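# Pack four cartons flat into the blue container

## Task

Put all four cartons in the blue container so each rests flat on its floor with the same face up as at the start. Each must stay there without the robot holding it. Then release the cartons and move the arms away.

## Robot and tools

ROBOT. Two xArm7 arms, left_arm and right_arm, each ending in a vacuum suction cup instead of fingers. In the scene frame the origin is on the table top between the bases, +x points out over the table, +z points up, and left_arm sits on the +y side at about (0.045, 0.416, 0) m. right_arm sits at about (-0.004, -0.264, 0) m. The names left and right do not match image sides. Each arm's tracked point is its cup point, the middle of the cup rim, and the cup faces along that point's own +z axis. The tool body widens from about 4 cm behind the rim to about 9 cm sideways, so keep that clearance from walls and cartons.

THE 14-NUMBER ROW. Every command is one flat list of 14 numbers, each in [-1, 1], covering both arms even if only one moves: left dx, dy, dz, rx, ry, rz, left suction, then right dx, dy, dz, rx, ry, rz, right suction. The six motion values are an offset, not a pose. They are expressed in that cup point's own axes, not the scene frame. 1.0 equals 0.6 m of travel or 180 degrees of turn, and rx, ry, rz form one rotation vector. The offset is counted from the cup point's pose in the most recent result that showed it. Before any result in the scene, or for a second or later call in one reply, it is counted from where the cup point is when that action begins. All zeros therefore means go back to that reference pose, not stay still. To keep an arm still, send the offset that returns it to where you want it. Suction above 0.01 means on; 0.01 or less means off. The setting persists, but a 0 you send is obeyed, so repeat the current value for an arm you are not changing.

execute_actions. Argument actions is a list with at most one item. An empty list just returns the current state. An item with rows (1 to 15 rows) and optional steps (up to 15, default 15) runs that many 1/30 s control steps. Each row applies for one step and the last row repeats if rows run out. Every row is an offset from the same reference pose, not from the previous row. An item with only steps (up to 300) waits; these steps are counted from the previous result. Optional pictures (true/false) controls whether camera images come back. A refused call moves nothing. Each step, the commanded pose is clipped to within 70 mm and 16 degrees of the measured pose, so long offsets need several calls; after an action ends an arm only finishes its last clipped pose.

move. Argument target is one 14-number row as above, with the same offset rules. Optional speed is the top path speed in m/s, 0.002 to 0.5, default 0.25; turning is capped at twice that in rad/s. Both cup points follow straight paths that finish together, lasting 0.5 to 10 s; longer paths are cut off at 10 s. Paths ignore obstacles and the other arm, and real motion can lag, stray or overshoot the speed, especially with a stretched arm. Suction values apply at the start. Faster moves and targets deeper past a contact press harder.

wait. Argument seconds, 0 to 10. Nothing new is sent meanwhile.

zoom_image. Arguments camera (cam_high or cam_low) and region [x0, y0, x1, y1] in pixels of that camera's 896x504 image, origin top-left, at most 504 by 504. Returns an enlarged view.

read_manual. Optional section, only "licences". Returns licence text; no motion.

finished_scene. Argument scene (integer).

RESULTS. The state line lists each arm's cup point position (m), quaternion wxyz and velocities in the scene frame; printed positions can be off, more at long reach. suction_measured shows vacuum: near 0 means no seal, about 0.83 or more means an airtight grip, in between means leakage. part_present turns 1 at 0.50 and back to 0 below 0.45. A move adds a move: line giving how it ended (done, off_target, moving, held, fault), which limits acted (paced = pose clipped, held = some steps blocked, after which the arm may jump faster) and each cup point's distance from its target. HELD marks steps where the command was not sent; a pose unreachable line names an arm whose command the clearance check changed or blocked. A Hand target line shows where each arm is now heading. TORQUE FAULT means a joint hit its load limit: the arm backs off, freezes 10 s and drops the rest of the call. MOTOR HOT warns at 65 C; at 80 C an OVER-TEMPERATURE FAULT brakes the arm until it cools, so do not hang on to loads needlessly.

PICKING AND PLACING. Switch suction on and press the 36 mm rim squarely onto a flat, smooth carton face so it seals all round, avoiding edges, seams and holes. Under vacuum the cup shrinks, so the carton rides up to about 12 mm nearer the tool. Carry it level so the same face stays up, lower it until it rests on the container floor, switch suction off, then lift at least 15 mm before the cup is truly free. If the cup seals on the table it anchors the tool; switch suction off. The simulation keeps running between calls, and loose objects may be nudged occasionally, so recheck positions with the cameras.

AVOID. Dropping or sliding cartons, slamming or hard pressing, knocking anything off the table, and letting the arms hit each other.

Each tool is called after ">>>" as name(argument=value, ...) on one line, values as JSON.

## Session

>>> execute_actions(actions=[])

>>> zoom_image(camera="cam_high", region=[280, 0, 600, 504])

Scene clock: 0.00 s of 6000.00 s.
left_arm: end_effector_position=(+0.4456, +0.4188, +0.2437) suction_measured=0.01 part_present=0 end_effector_quat_wxyz=(+0.001, -0.262, +0.965, -0.000) end_effector_velocity=(+0.000, -0.000, +0.000) end_effector_angular_velocity=(-0.000, -0.002, -0.001) | right_arm: end_effector_position=(+0.3967, -0.2719, +0.2425) suction_measured=0.00 part_present=0 end_effector_quat_wxyz=(-0.001, +0.271, +0.963, +0.001) end_effector_velocity=(-0.001, -0.000, -0.001) end_effector_angular_velocity=(-0.001, +0.003, +0.002)
Joint positions: left_arm=[ 0.001 -0.249  0.002  0.921  0.001  1.167  1.832] | right_arm=[ 0.001 -0.247 -0.001  0.92   0.002  1.168  2.882]
Joint velocities: left_arm=[ 0.    -0.    -0.001  0.001 -0.    -0.001  0.001] | right_arm=[-0.     0.    -0.    -0.002 -0.001  0.001 -0.002]
Joint torques (N m, as the arm reports them, + toward a larger angle): no reading
Hand target (left_arm): +0.446, +0.419, +0.244; +0.001, -0.262, +0.965, -0.000
Hand target (right_arm): +0.397, -0.272, +0.243; -0.001, +0.271, +0.963, +0.001

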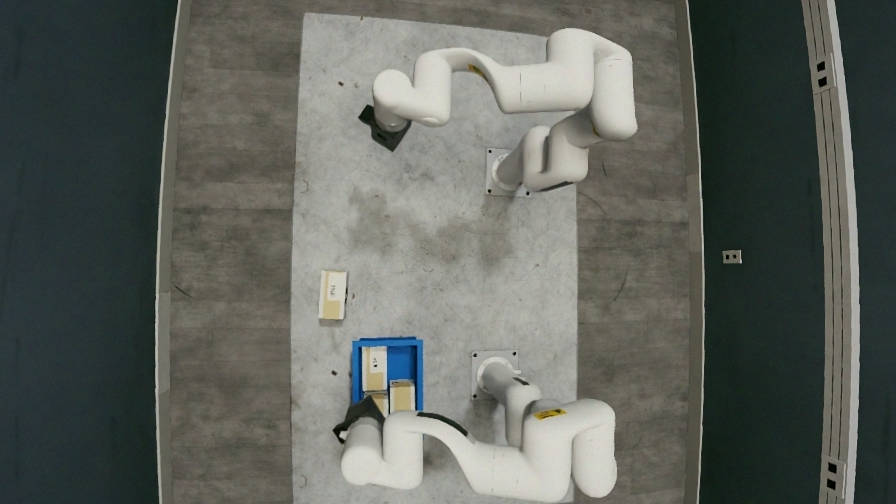

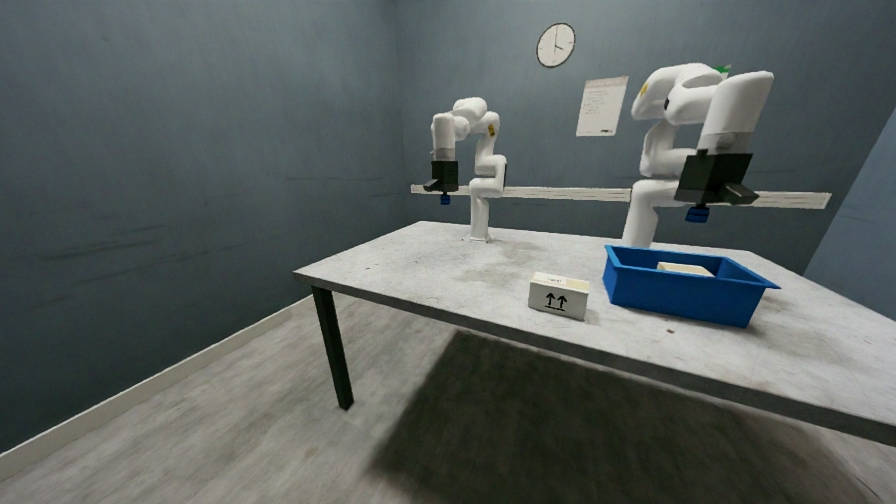

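Region (280, 0, 600, 504) of cam_high's 896x504 image, scaled by 1.000; it fills the left 320 columns of this view, and the rest is white.

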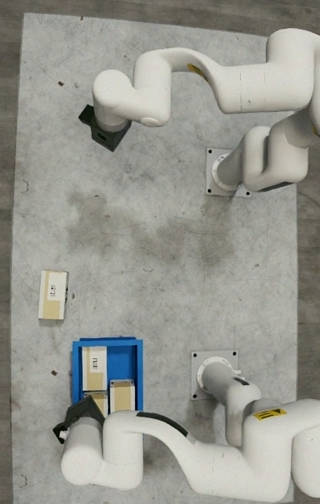

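>>> move(target=[0.037,-0.508,0.22,0,0,0.183,0,0,0,0,0,0,0,0], speed=0.3)

>>> zoom_image(camera="cam_high", region=[290, 250, 450, 470])

>>> zoom_image(camera="cam_low", region=[500, 190, 800, 340])

Scene clock: 6.20 s of 6000.00 s.
left_arm: end_effector_position=(+0.5805, +0.1444, +0.1120) suction_measured=0.01 part_present=0 end_effector_quat_wxyz=(+0.002, +0.022, +1.000, -0.000) end_effector_velocity=(-0.005, -0.006, -0.006) end_effector_angular_velocity=(+0.002, +0.012, -0.012) | right_arm: end_effector_position=(+0.3967, -0.2719, +0.2425) suction_measured=0.00 part_present=0 end_effector_quat_wxyz=(-0.001, +0.271, +0.963, +0.001) end_effector_velocity=(-0.000, -0.000, -0.000) end_effector_angular_velocity=(-0.001, +0.001, -0.001)
Joint positions: left_arm=[-0.289  0.548 -0.226  1.531  0.141  0.996  1.843] | right_arm=[ 0.001 -0.247 -0.001  0.92   0.002  1.168  2.882]
Joint velocities: left_arm=[-0.007  0.009 -0.005 -0.002  0.     0.001  0.   ] | right_arm=[ 0.    -0.    -0.    -0.001 -0.001  0.     0.001]
Joint torques (N m, as the arm reports them, + toward a larger angle): left_arm=[  0.36 -30.94  -2.8   18.41   0.11  -0.85   0.77] | right_arm=[  0.09 -17.68  -0.51  10.25  -1.38  -0.9    0.4 ]
Hand target (left_arm): +0.580, +0.144, +0.111; +0.001, +0.023, +1.000, -0.000
Hand target (right_arm): +0.397, -0.272, +0.243; -0.001, +0.271, +0.963, +0.001
Off the commanded pose (left_arm): 0.000 m, 0 deg.
Off the commanded pose (right_arm): 0.000 m, 0 deg.
After step 90, 1.57 s passed at rest.
move: done

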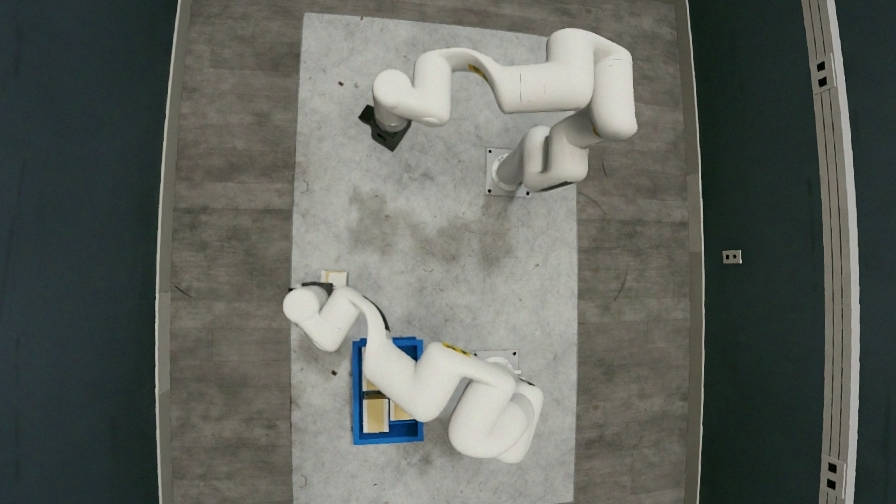

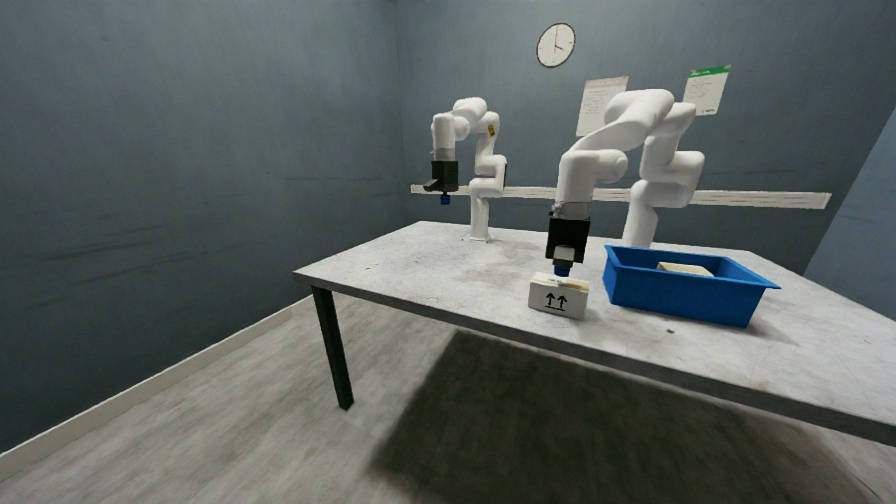

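Region (290, 250, 450, 470) of cam_high's 896x504 image, scaled by 2.291, with more detail than that image has; it fills the left 367 columns of this view, and the rest is white.

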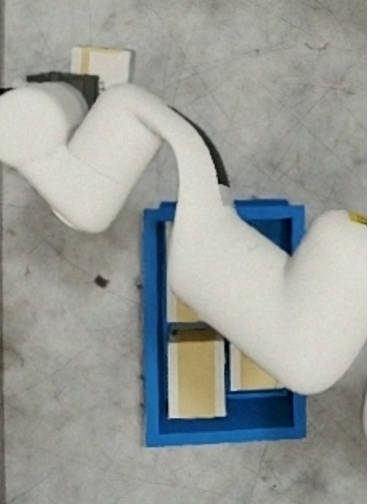

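Region (500, 190, 800, 340) of cam_low's 896x504 image, scaled by 1.680, with more detail than that image has.

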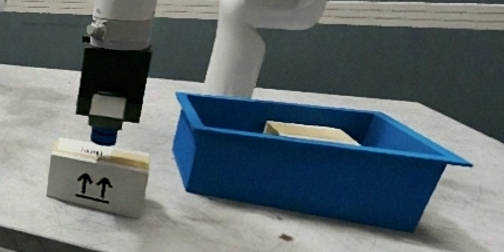

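>>> move(target=[0.1,0.05,-0.1,0,0,0,0,0,0,0,0,0,0,0], speed=0.25)

>>> move(target=[0.283,0.505,0,0,0,-0.02,0,0,0,0,0,0,0,0], speed=0.3)

>>> move(target=[0,0,0.11,0,0,0,1,0,0,0,0,0,0,0], speed=0.08)

>>> zoom_image(camera="cam_high", region=[290, 250, 450, 470])

>>> zoom_image(camera="cam_low", region=[590, 190, 800, 340])

Scene clock: 12.63 s of 6000.00 s.
left_arm: end_effector_position=(+0.5218, +0.1772, +0.1714) suction_measured=0.01 part_present=0 end_effector_quat_wxyz=(+0.001, +0.022, +1.000, -0.000) end_effector_velocity=(+0.002, -0.002, +0.007) end_effector_angular_velocity=(-0.005, -0.013, -0.002) | right_arm: end_effector_position=(+0.3967, -0.2719, +0.2425) suction_measured=0.00 part_present=0 end_effector_quat_wxyz=(-0.001, +0.271, +0.963, +0.001) end_effector_velocity=(-0.000, +0.000, -0.000) end_effector_angular_velocity=(+0.000, +0.001, +0.001)
Joint positions: left_arm=[-0.242  0.257 -0.247  1.284  0.073  1.033  1.885] | right_arm=[ 0.001 -0.247 -0.001  0.92   0.002  1.168  2.882]
Joint velocities: left_arm=[-0.001 -0.009 -0.001  0.005 -0.001 -0.     0.   ] | right_arm=[-0.    -0.     0.    -0.001  0.     0.001 -0.001]
Joint torques (N m, as the arm reports them, + toward a larger angle): left_arm=[ -0.16 -23.56  -1.81  18.68   0.85  -0.99   0.72] | right_arm=[  0.51 -17.99  -0.16  10.7   -1.08  -0.81   0.45]
Hand target (left_arm): +0.522, +0.177, +0.172; +0.002, +0.022, +1.000, -0.000
Hand target (right_arm): +0.397, -0.272, +0.243; -0.001, +0.271, +0.963, +0.001
Off the commanded pose (left_arm): 0.000 m, 0 deg.
Off the commanded pose (right_arm): 0.000 m, 0 deg.
After step 90, 2.53 s passed at rest.
move: done

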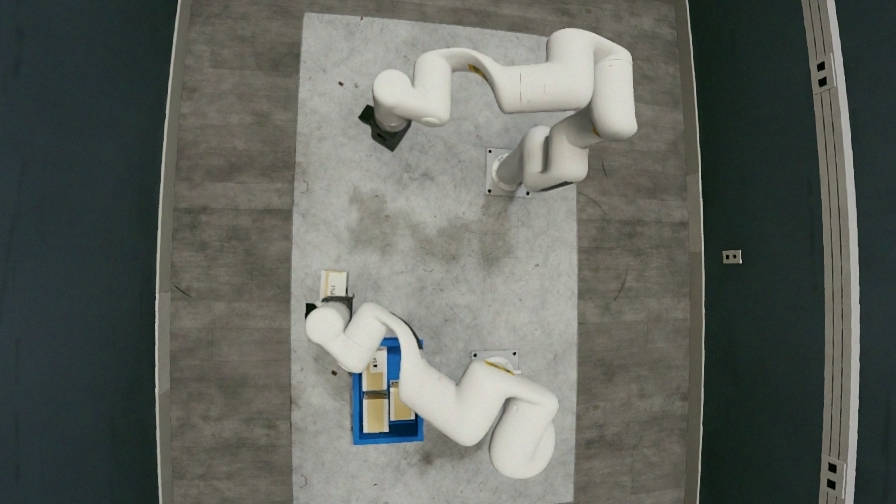

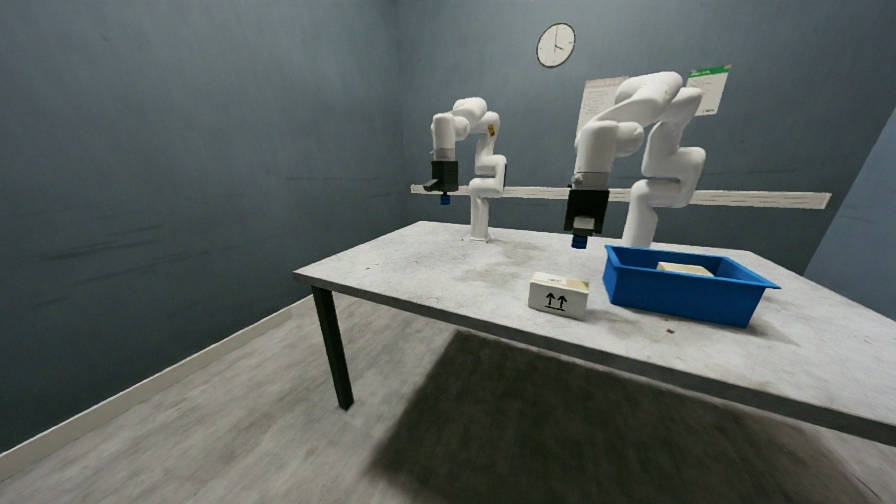

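Scene clock: 14.23 s of 6000.00 s.
left_arm: end_effector_position=(+0.3660, +0.4874, +0.1717) suction_measured=0.01 part_present=0 end_effector_quat_wxyz=(+0.001, -0.008, +1.000, +0.000) end_effector_velocity=(-0.001, +0.002, -0.000) end_effector_angular_velocity=(-0.003, -0.001, +0.003) | right_arm: end_effector_position=(+0.3967, -0.2719, +0.2425) suction_measured=0.00 part_present=0 end_effector_quat_wxyz=(-0.001, +0.271, +0.963, +0.001) end_effector_velocity=(+0.000, +0.000, +0.000) end_effector_angular_velocity=(+0.001, -0.000, -0.000)
Joint positions: left_arm=[ 0.099 -0.436  0.11   0.55   0.056  0.982  2.51 ] | right_arm=[ 0.001 -0.247 -0.001  0.92   0.002  1.168  2.882]
Joint velocities: left_arm=[ 0.004 -0.001  0.004 -0.002 -0.002 -0.001  0.005] | right_arm=[-0.    -0.    -0.     0.     0.001  0.    -0.   ]
Joint torques (N m, as the arm reports them, + toward a larger angle): left_arm=[ 0.13 -9.06 -0.45 18.62  0.38 -1.15  0.76] | right_arm=[  0.7  -17.46  -0.24  10.43  -1.24  -0.81   0.34]
Hand target (left_arm): +0.366, +0.488, +0.172; +0.001, -0.009, +1.000, +0.000
Hand target (right_arm): +0.397, -0.272, +0.243; -0.001, +0.271, +0.963, +0.001
Off the commanded pose (left_arm): 0.001 m, 0 deg.
Off the commanded pose (right_arm): 0.000 m, 0 deg.
move: done

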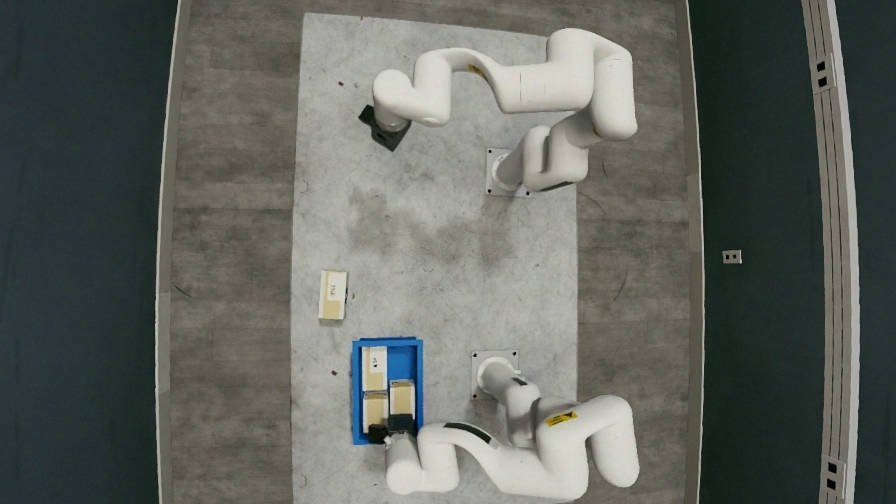

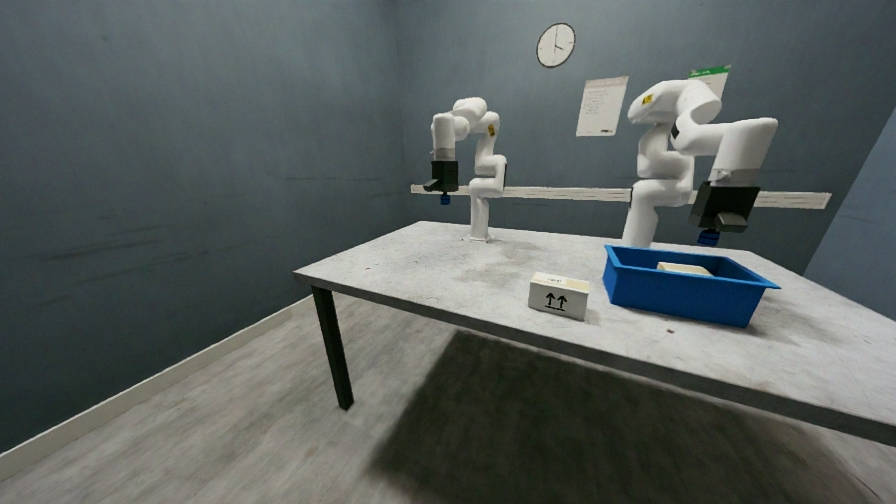

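Scene clock: 15.40 s of 6000.00 s.
left_arm: end_effector_position=(+0.3663, +0.4875, +0.1060) suction_measured=0.01 part_present=0 end_effector_quat_wxyz=(+0.002, -0.008, +1.000, +0.001) end_effector_velocity=(-0.001, -0.000, -0.001) end_effector_angular_velocity=(-0.000, +0.001, -0.000) | right_arm: end_effector_position=(+0.3967, -0.2719, +0.2425) suction_measured=0.00 part_present=0 end_effector_quat_wxyz=(-0.001, +0.271, +0.963, +0.001) end_effector_velocity=(+0.001, -0.000, +0.000) end_effector_angular_velocity=(-0.000, -0.002, +0.002)
Joint positions: left_arm=[ 0.097 -0.304  0.121  0.446  0.054  0.745  2.516] | right_arm=[ 0.001 -0.247 -0.001  0.92   0.002  1.168  2.882]
Joint velocities: left_arm=[-0.     0.001 -0.    -0.002 -0.    -0.002  0.   ] | right_arm=[ 0.     0.    -0.     0.001 -0.    -0.001 -0.002]
Joint torques (N m, as the arm reports them, + toward a larger angle): left_arm=[  0.62 -10.55  -0.52  16.07   0.21  -0.84   0.56] | right_arm=[  0.34 -18.15  -0.25  10.3   -0.91  -0.63   0.42]
Hand target (left_arm): +0.366, +0.487, +0.106; +0.001, -0.008, +1.000, +0.000
Hand target (right_arm): +0.397, -0.272, +0.243; -0.001, +0.271, +0.963, +0.001
Off the commanded pose (left_arm): 0.000 m, 0 deg.
Off the commanded pose (right_arm): 0.000 m, 0 deg.
move: done

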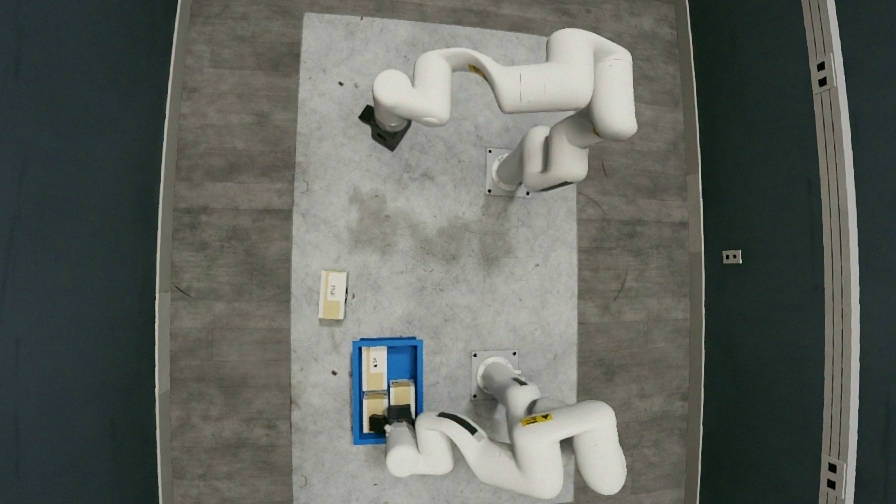

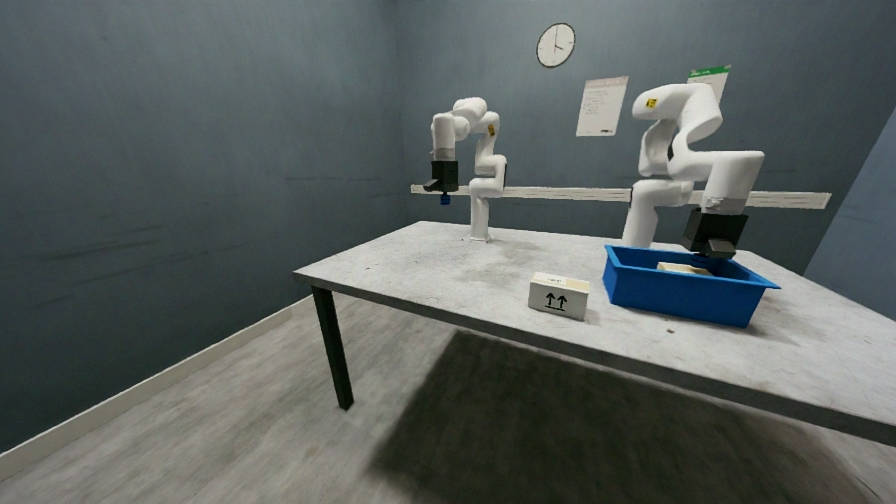

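Region (290, 250, 450, 470) of cam_high's 896x504 image, scaled by 2.291, with more detail than that image has; it fills the left 367 columns of this view, and the rest is white.

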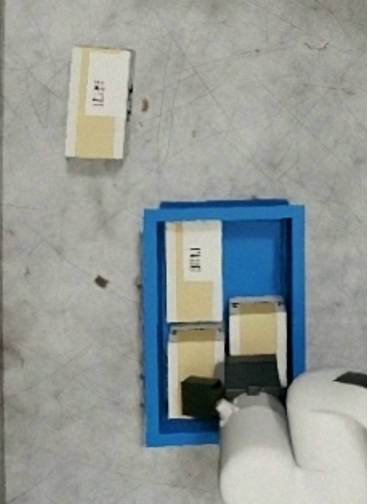

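Region (590, 190, 800, 340) of cam_low's 896x504 image, scaled by 2.400, with more detail than that image has; it fills the top 360 rows of this view, and the rest is white.

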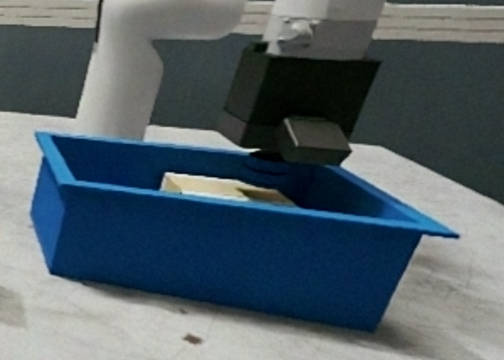

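>>> move(target=[0,-0.05,0.02,0,0,0,1,0,0,0,0,0,0,0], speed=0.06)

>>> move(target=[0,0,0.028,0,0,0,1,0,0,0,0,0,0,0], speed=0.015)

>>> zoom_image(camera="cam_low", region=[590, 190, 800, 340])

Scene clock: 18.60 s of 6000.00 s.
left_arm: end_effector_position=(+0.3669, +0.4576, +0.0941) suction_measured=0.01 part_present=0 end_effector_quat_wxyz=(+0.002, -0.008, +1.000, +0.000) end_effector_velocity=(+0.000, -0.000, +0.000) end_effector_angular_velocity=(-0.000, -0.002, +0.003) | right_arm: end_effector_position=(+0.3967, -0.2719, +0.2425) suction_measured=0.00 part_present=0 end_effector_quat_wxyz=(-0.001, +0.271, +0.963, +0.001) end_effector_velocity=(-0.000, +0.000, -0.000) end_effector_angular_velocity=(-0.000, +0.000, +0.001)
Joint positions: left_arm=[ 0.057 -0.288  0.07   0.416  0.031  0.7    2.443] | right_arm=[ 0.001 -0.247 -0.001  0.92   0.002  1.168  2.882]
Joint velocities: left_arm=[-0.    -0.     0.    -0.    -0.    -0.002 -0.002] | right_arm=[ 0.    -0.     0.    -0.001  0.    -0.001 -0.   ]
Joint torques (N m, as the arm reports them, + toward a larger angle): left_arm=[ -0.53 -10.48   0.12  16.26   0.72  -1.31   0.78] | right_arm=[  0.52 -17.43  -0.24  10.33  -1.17  -0.86   0.49]
Hand target (left_arm): +0.367, +0.457, +0.094; +0.002, -0.008, +1.000, +0.000
Hand target (right_arm): +0.397, -0.272, +0.243; -0.001, +0.271, +0.963, +0.001
Off the commanded pose (left_arm): 0.000 m, 0 deg.
Off the commanded pose (right_arm): 0.000 m, 0 deg.
move: done

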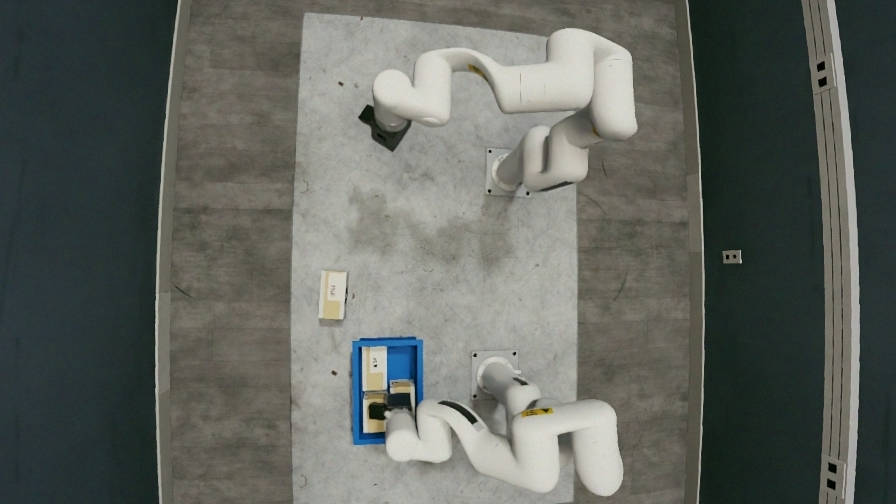

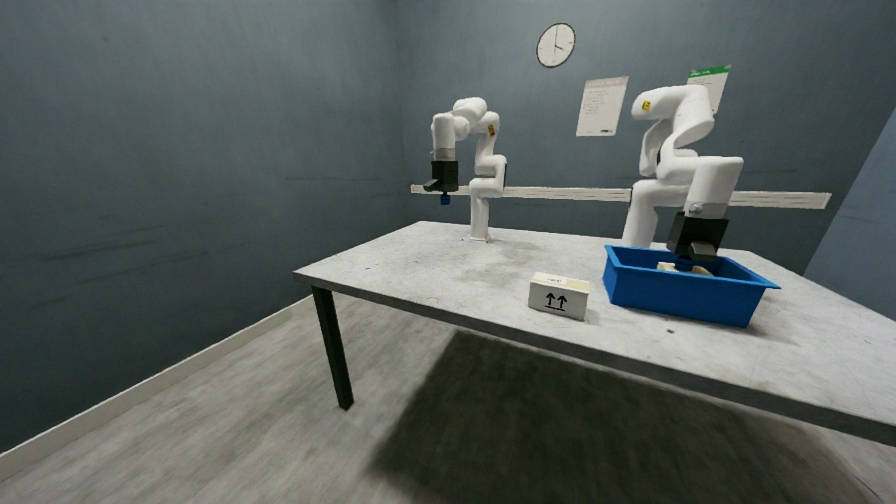

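Scene clock: 19.93 s of 6000.00 s.
left_arm: end_effector_position=(+0.3673, +0.4576, +0.0777) suction_measured=0.96 part_present=1 end_effector_quat_wxyz=(+0.002, -0.008, +1.000, +0.001) end_effector_velocity=(-0.000, -0.000, -0.000) end_effector_angular_velocity=(-0.001, -0.000, -0.000) | right_arm: end_effector_position=(+0.3967, -0.2719, +0.2425) suction_measured=0.00 part_present=0 end_effector_quat_wxyz=(-0.001, +0.271, +0.963, +0.001) end_effector_velocity=(+0.000, -0.000, +0.000) end_effector_angular_velocity=(-0.000, -0.001, +0.001)
Joint positions: left_arm=[ 0.056 -0.239  0.072  0.4    0.029  0.634  2.445] | right_arm=[ 0.001 -0.247 -0.001  0.92   0.002  1.168  2.882]
Joint velocities: left_arm=[ 0.    -0.    -0.001 -0.002 -0.001 -0.002  0.001] | right_arm=[ 0.    -0.     0.     0.    -0.    -0.    -0.001]
Joint torques (N m, as the arm reports them, + toward a larger angle): left_arm=[ -1.14 -10.43   0.17  16.24   0.16  -1.54   0.79] | right_arm=[  0.36 -17.44  -0.24  10.52  -0.99  -0.87   0.45]
Hand target (left_arm): +0.367, +0.458, +0.077; +0.002, -0.008, +1.000, +0.000
Hand target (right_arm): +0.397, -0.272, +0.243; -0.001, +0.271, +0.963, +0.001
Off the commanded pose (left_arm): 0.001 m, 0 deg.
Off the commanded pose (right_arm): 0.000 m, 0 deg.
move: done

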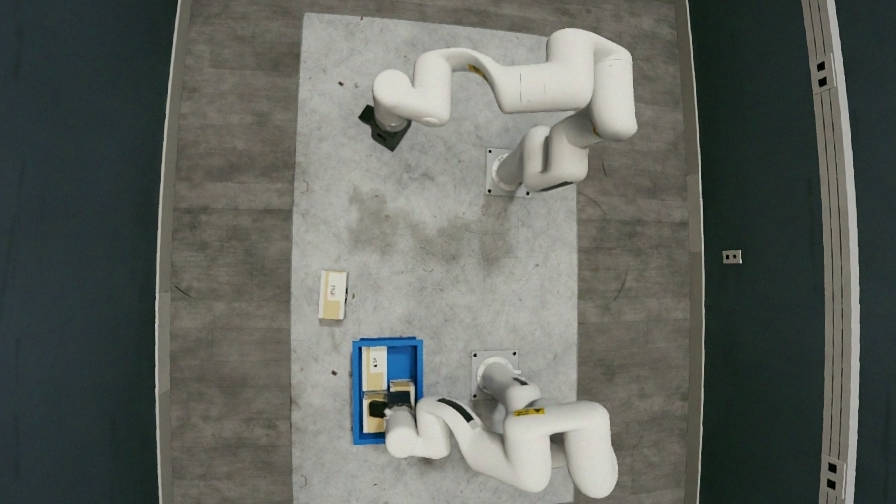

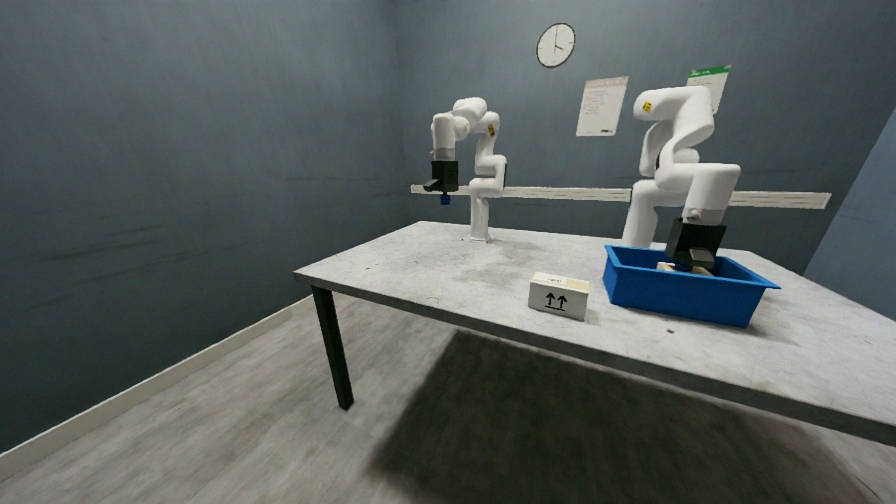

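Region (590, 190, 800, 340) of cam_low's 896x504 image, scaled by 2.400, with more detail than that image has; it fills the top 360 rows of this view, and the rest is white.

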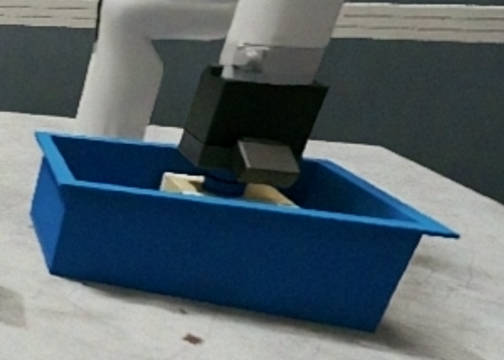

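>>> move(target=[0,0.07,-0.008,0,0,0,1,0,0,0,0,0,0,0], speed=0.03)

>>> move(target=[0,0,0.008,0,0,0,1,0,0,0,0,0,0,0], speed=0.01)

>>> execute_actions(actions=[{"rows":[[0,0,0,0,0,0,0,0,0,0,0,0,0,0]],"steps":8}], pictures=false)

>>> move(target=[0,0,-0.16,0,0,0,0,0,0,0,0,0,0,0], speed=0.15)

>>> zoom_image(camera="cam_high", region=[290, 250, 450, 470])

Scene clock: 25.30 s of 6000.00 s.
left_arm: end_effector_position=(+0.3664, +0.4996, +0.0824) suction_measured=0.96 part_present=1 end_effector_quat_wxyz=(+0.002, -0.008, +1.000, +0.001) end_effector_velocity=(+0.000, -0.000, +0.000) end_effector_angular_velocity=(-0.001, -0.000, -0.001) | right_arm: end_effector_position=(+0.3967, -0.2719, +0.2425) suction_measured=0.00 part_present=0 end_effector_quat_wxyz=(-0.001, +0.271, +0.963, +0.001) end_effector_velocity=(-0.000, +0.000, -0.001) end_effector_angular_velocity=(+0.001, +0.001, -0.002)
Joint positions: left_arm=[ 0.112 -0.23   0.145  0.429  0.055  0.652  2.552] | right_arm=[ 0.001 -0.247 -0.001  0.92   0.002  1.168  2.882]
Joint velocities: left_arm=[ 0.    -0.    -0.    -0.    -0.001 -0.     0.002] | right_arm=[-0.     0.     0.    -0.001  0.001 -0.001  0.002]
Joint torques (N m, as the arm reports them, + toward a larger angle): left_arm=[  0.12 -12.85   0.38  17.91   0.6   -1.49   0.57] | right_arm=[  0.43 -17.47  -0.36  10.22  -1.14  -0.88   0.36]
Hand target (left_arm): +0.367, +0.500, +0.083; +0.002, -0.008, +1.000, +0.001
Hand target (right_arm): +0.397, -0.272, +0.243; -0.001, +0.271, +0.963, +0.001
Off the commanded pose (left_arm): 0.000 m, 0 deg.
Off the commanded pose (right_arm): 0.000 m, 0 deg.
After step 90, 0.67 s passed at rest.
move: done

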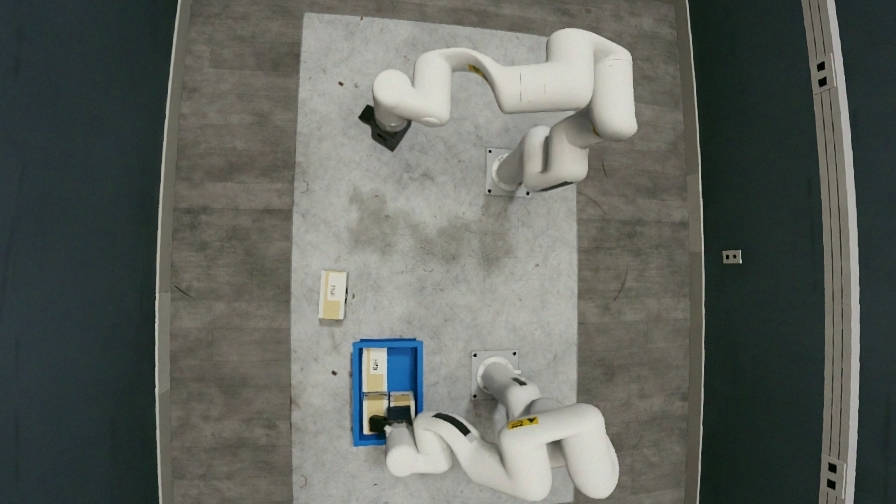

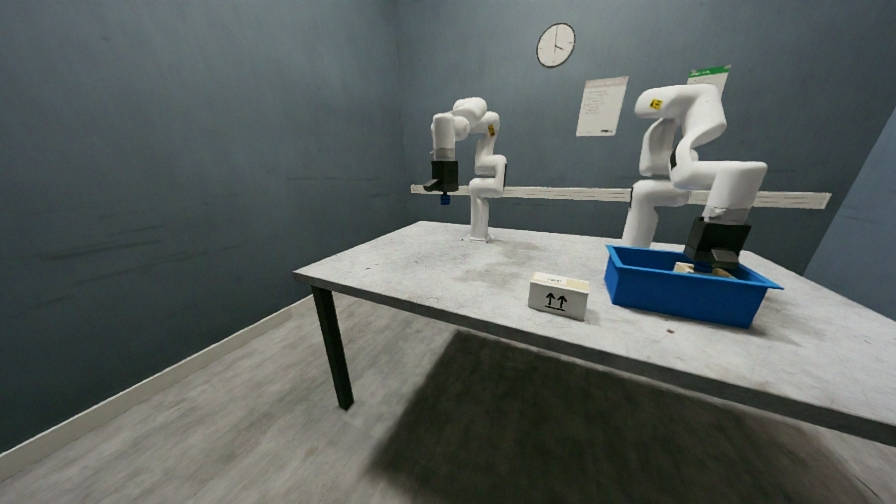

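Scene clock: 26.00 s of 6000.00 s.
left_arm: end_effector_position=(+0.3670, +0.4997, +0.0781) suction_measured=0.96 part_present=1 end_effector_quat_wxyz=(+0.003, -0.008, +1.000, +0.001) end_effector_velocity=(-0.000, -0.000, -0.001) end_effector_angular_velocity=(+0.000, +0.001, -0.001) | right_arm: end_effector_position=(+0.3967, -0.2719, +0.2425) suction_measured=0.00 part_present=0 end_effector_quat_wxyz=(-0.001, +0.271, +0.963, +0.001) end_effector_velocity=(-0.000, +0.000, -0.001) end_effector_angular_velocity=(+0.002, +0.001, -0.001)
Joint positions: left_arm=[ 0.111 -0.216  0.145  0.425  0.053  0.634  2.553] | right_arm=[ 0.001 -0.247 -0.001  0.92   0.002  1.168  2.882]
Joint velocities: left_arm=[ 0.     0.001 -0.001 -0.001  0.    -0.001  0.001] | right_arm=[-0.     0.001 -0.    -0.001  0.002 -0.001 -0.   ]
Joint torques (N m, as the arm reports them, + toward a larger angle): left_arm=[  2.26 -10.81   1.38  15.76   0.71  -1.16   0.58] | right_arm=[  0.63 -17.67  -0.34  10.39  -1.22  -0.87   0.18]
Hand target (left_arm): +0.366, +0.500, +0.078; +0.002, -0.008, +1.000, +0.001
Hand target (right_arm): +0.397, -0.272, +0.243; -0.001, +0.271, +0.963, +0.001
Off the commanded pose (left_arm): 0.001 m, 0 deg.
Off the commanded pose (right_arm): 0.000 m, 0 deg.
move: done

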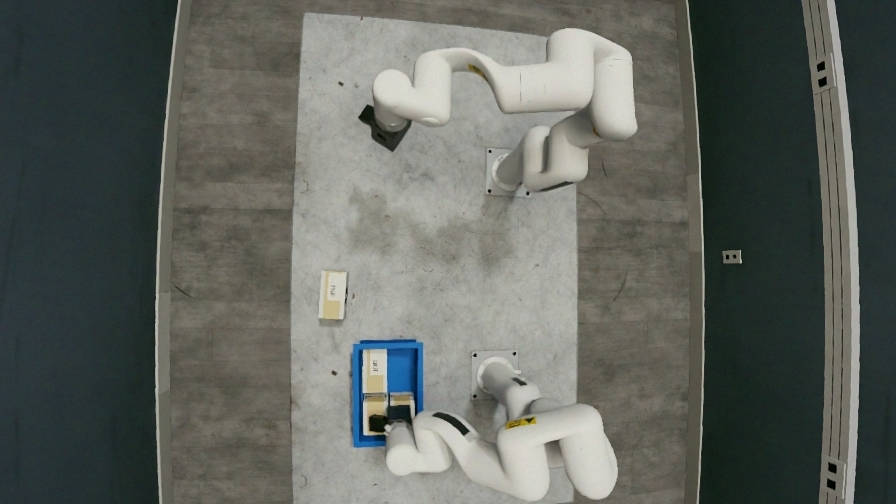

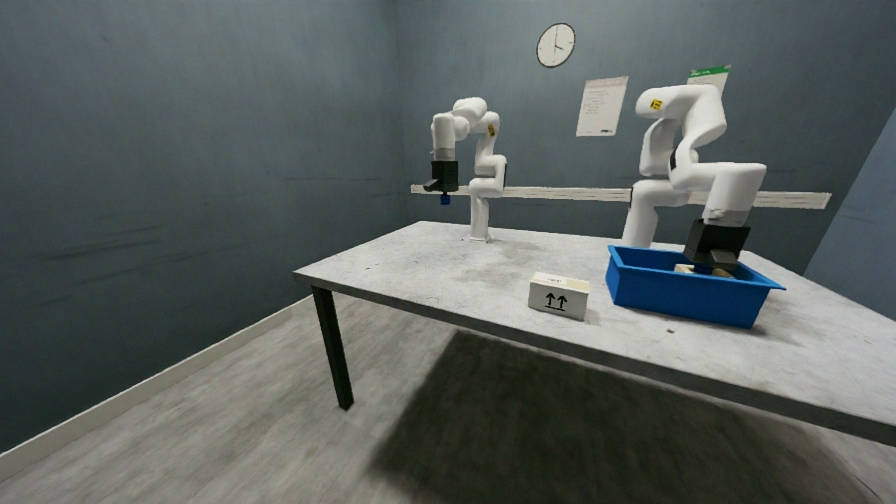

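Scene clock: 26.27 s of 6000.00 s.
left_arm: end_effector_position=(+0.3681, +0.4999, +0.0792) suction_measured=0.01 part_present=0 end_effector_quat_wxyz=(+0.004, -0.008, +1.000, +0.001) end_effector_velocity=(-0.007, -0.001, -0.006) end_effector_angular_velocity=(-0.003, +0.018, +0.000) | right_arm: end_effector_position=(+0.3967, -0.2719, +0.2425) suction_measured=0.00 part_present=0 end_effector_quat_wxyz=(-0.001, +0.271, +0.963, +0.001) end_effector_velocity=(-0.000, -0.000, -0.000) end_effector_angular_velocity=(-0.000, +0.001, +0.001)
Joint positions: left_arm=[ 0.111 -0.217  0.145  0.427  0.053  0.634  2.553] | right_arm=[ 0.001 -0.247 -0.001  0.92   0.002  1.168  2.882]
Joint velocities: left_arm=[ 0.001  0.008  0.001 -0.011  0.001 -0.     0.   ] | right_arm=[-0.     0.     0.    -0.    -0.     0.001 -0.001]
Joint torques (N m, as the arm reports them, + toward a larger angle): left_arm=[ 1.01 -7.27  0.93 12.73  0.28 -1.23  0.74] | right_arm=[  0.58 -17.88  -0.29  10.22  -0.84  -0.85   0.45]
Hand target (left_arm): +0.367, +0.500, +0.078; +0.003, -0.008, +1.000, +0.001
Hand target (right_arm): +0.397, -0.272, +0.243; -0.001, +0.271, +0.963, +0.001
Off the commanded pose (left_arm): 0.002 m, 0 deg.
Off the commanded pose (right_arm): 0.000 m, 0 deg.
Steps of this call (steps 1 to 8: all 8 steps of this action). Readings (end_effector_position | what the end effector reports):
1: left_arm (+0.3670, +0.4997, +0.0781) | right_arm (+0.3967, -0.2719, +0.2425) | left_arm suction_measured=0.73 part_present=1 | right_arm suction_measured=0.00 part_present=0
2: left_arm (+0.3671, +0.4996, +0.0782) | right_arm (+0.3967, -0.2719, +0.2425) | left_arm suction_measured=0.30 part_present=0 | right_arm suction_measured=0.00 part_present=0
4: left_arm (+0.3683, +0.5000, +0.0793) | right_arm (+0.3967, -0.2719, +0.2425) | left_arm suction_measured=0.01 part_present=0 | right_arm suction_measured=0.00 part_present=0
8: the state above

Scene clock: 27.57 s of 6000.00 s.
left_arm: end_effector_position=(+0.3668, +0.4996, +0.1741) suction_measured=0.01 part_present=0 end_effector_quat_wxyz=(+0.003, -0.008, +1.000, +0.001) end_effector_velocity=(+0.004, +0.001, +0.005) end_effector_angular_velocity=(+0.003, -0.012, -0.000) | right_arm: end_effector_position=(+0.3967, -0.2719, +0.2425) suction_measured=0.00 part_present=0 end_effector_quat_wxyz=(-0.001, +0.271, +0.963, +0.001) end_effector_velocity=(-0.000, -0.000, +0.000) end_effector_angular_velocity=(-0.001, +0.000, +0.001)
Joint positions: left_arm=[ 0.115 -0.43   0.127  0.562  0.064  0.984  2.539] | right_arm=[ 0.001 -0.247 -0.001  0.92   0.002  1.168  2.882]
Joint velocities: left_arm=[-0.    -0.003  0.     0.008  0.001 -0.001  0.001] | right_arm=[ 0.     0.    -0.     0.    -0.001  0.    -0.001]
Joint torques (N m, as the arm reports them, + toward a larger angle): left_arm=[-0.24 -8.72 -0.59 18.98  0.65 -1.09  1.06] | right_arm=[  0.46 -17.55  -0.41  10.59  -1.34  -0.64   0.24]
Hand target (left_arm): +0.367, +0.500, +0.175; +0.004, -0.008, +1.000, +0.001
Hand target (right_arm): +0.397, -0.272, +0.243; -0.001, +0.271, +0.963, +0.001
Off the commanded pose (left_arm): 0.000 m, 0 deg.
Off the commanded pose (right_arm): 0.000 m, 0 deg.
move: done

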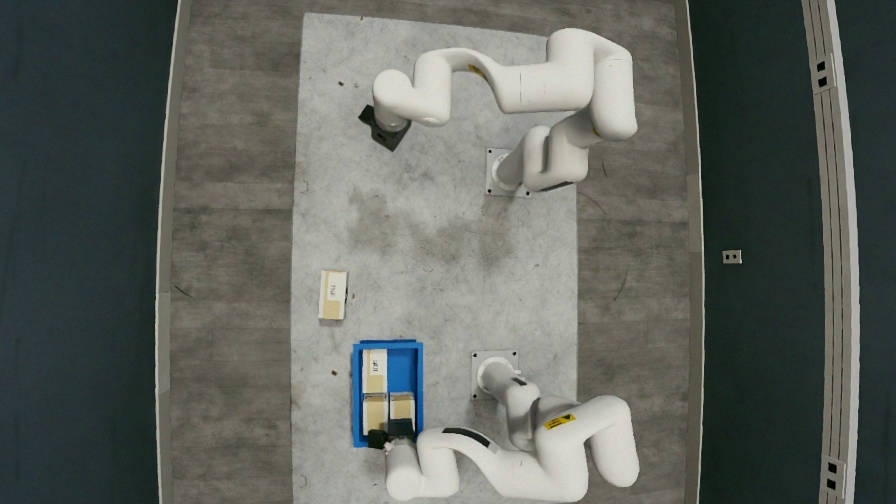

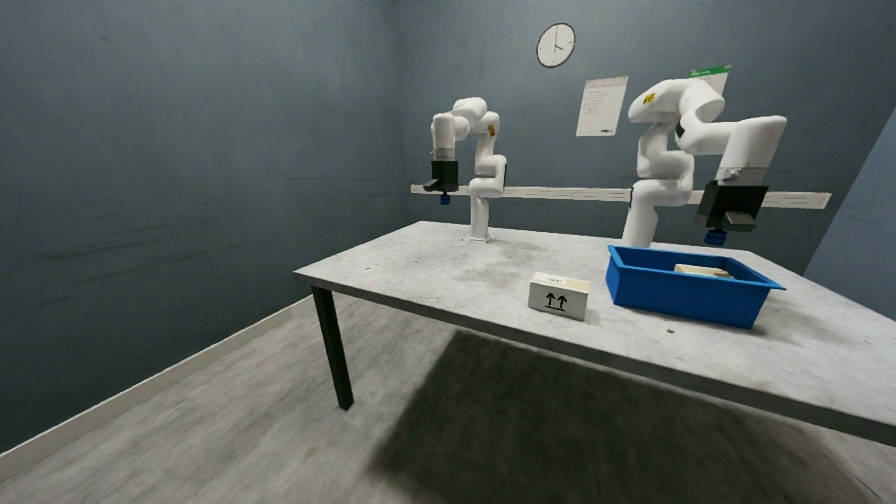

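Region (290, 250, 450, 470) of cam_high's 896x504 image, scaled by 2.291, with more detail than that image has; it fills the left 367 columns of this view, and the rest is white.

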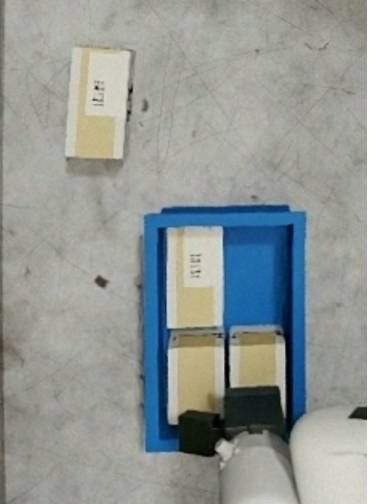

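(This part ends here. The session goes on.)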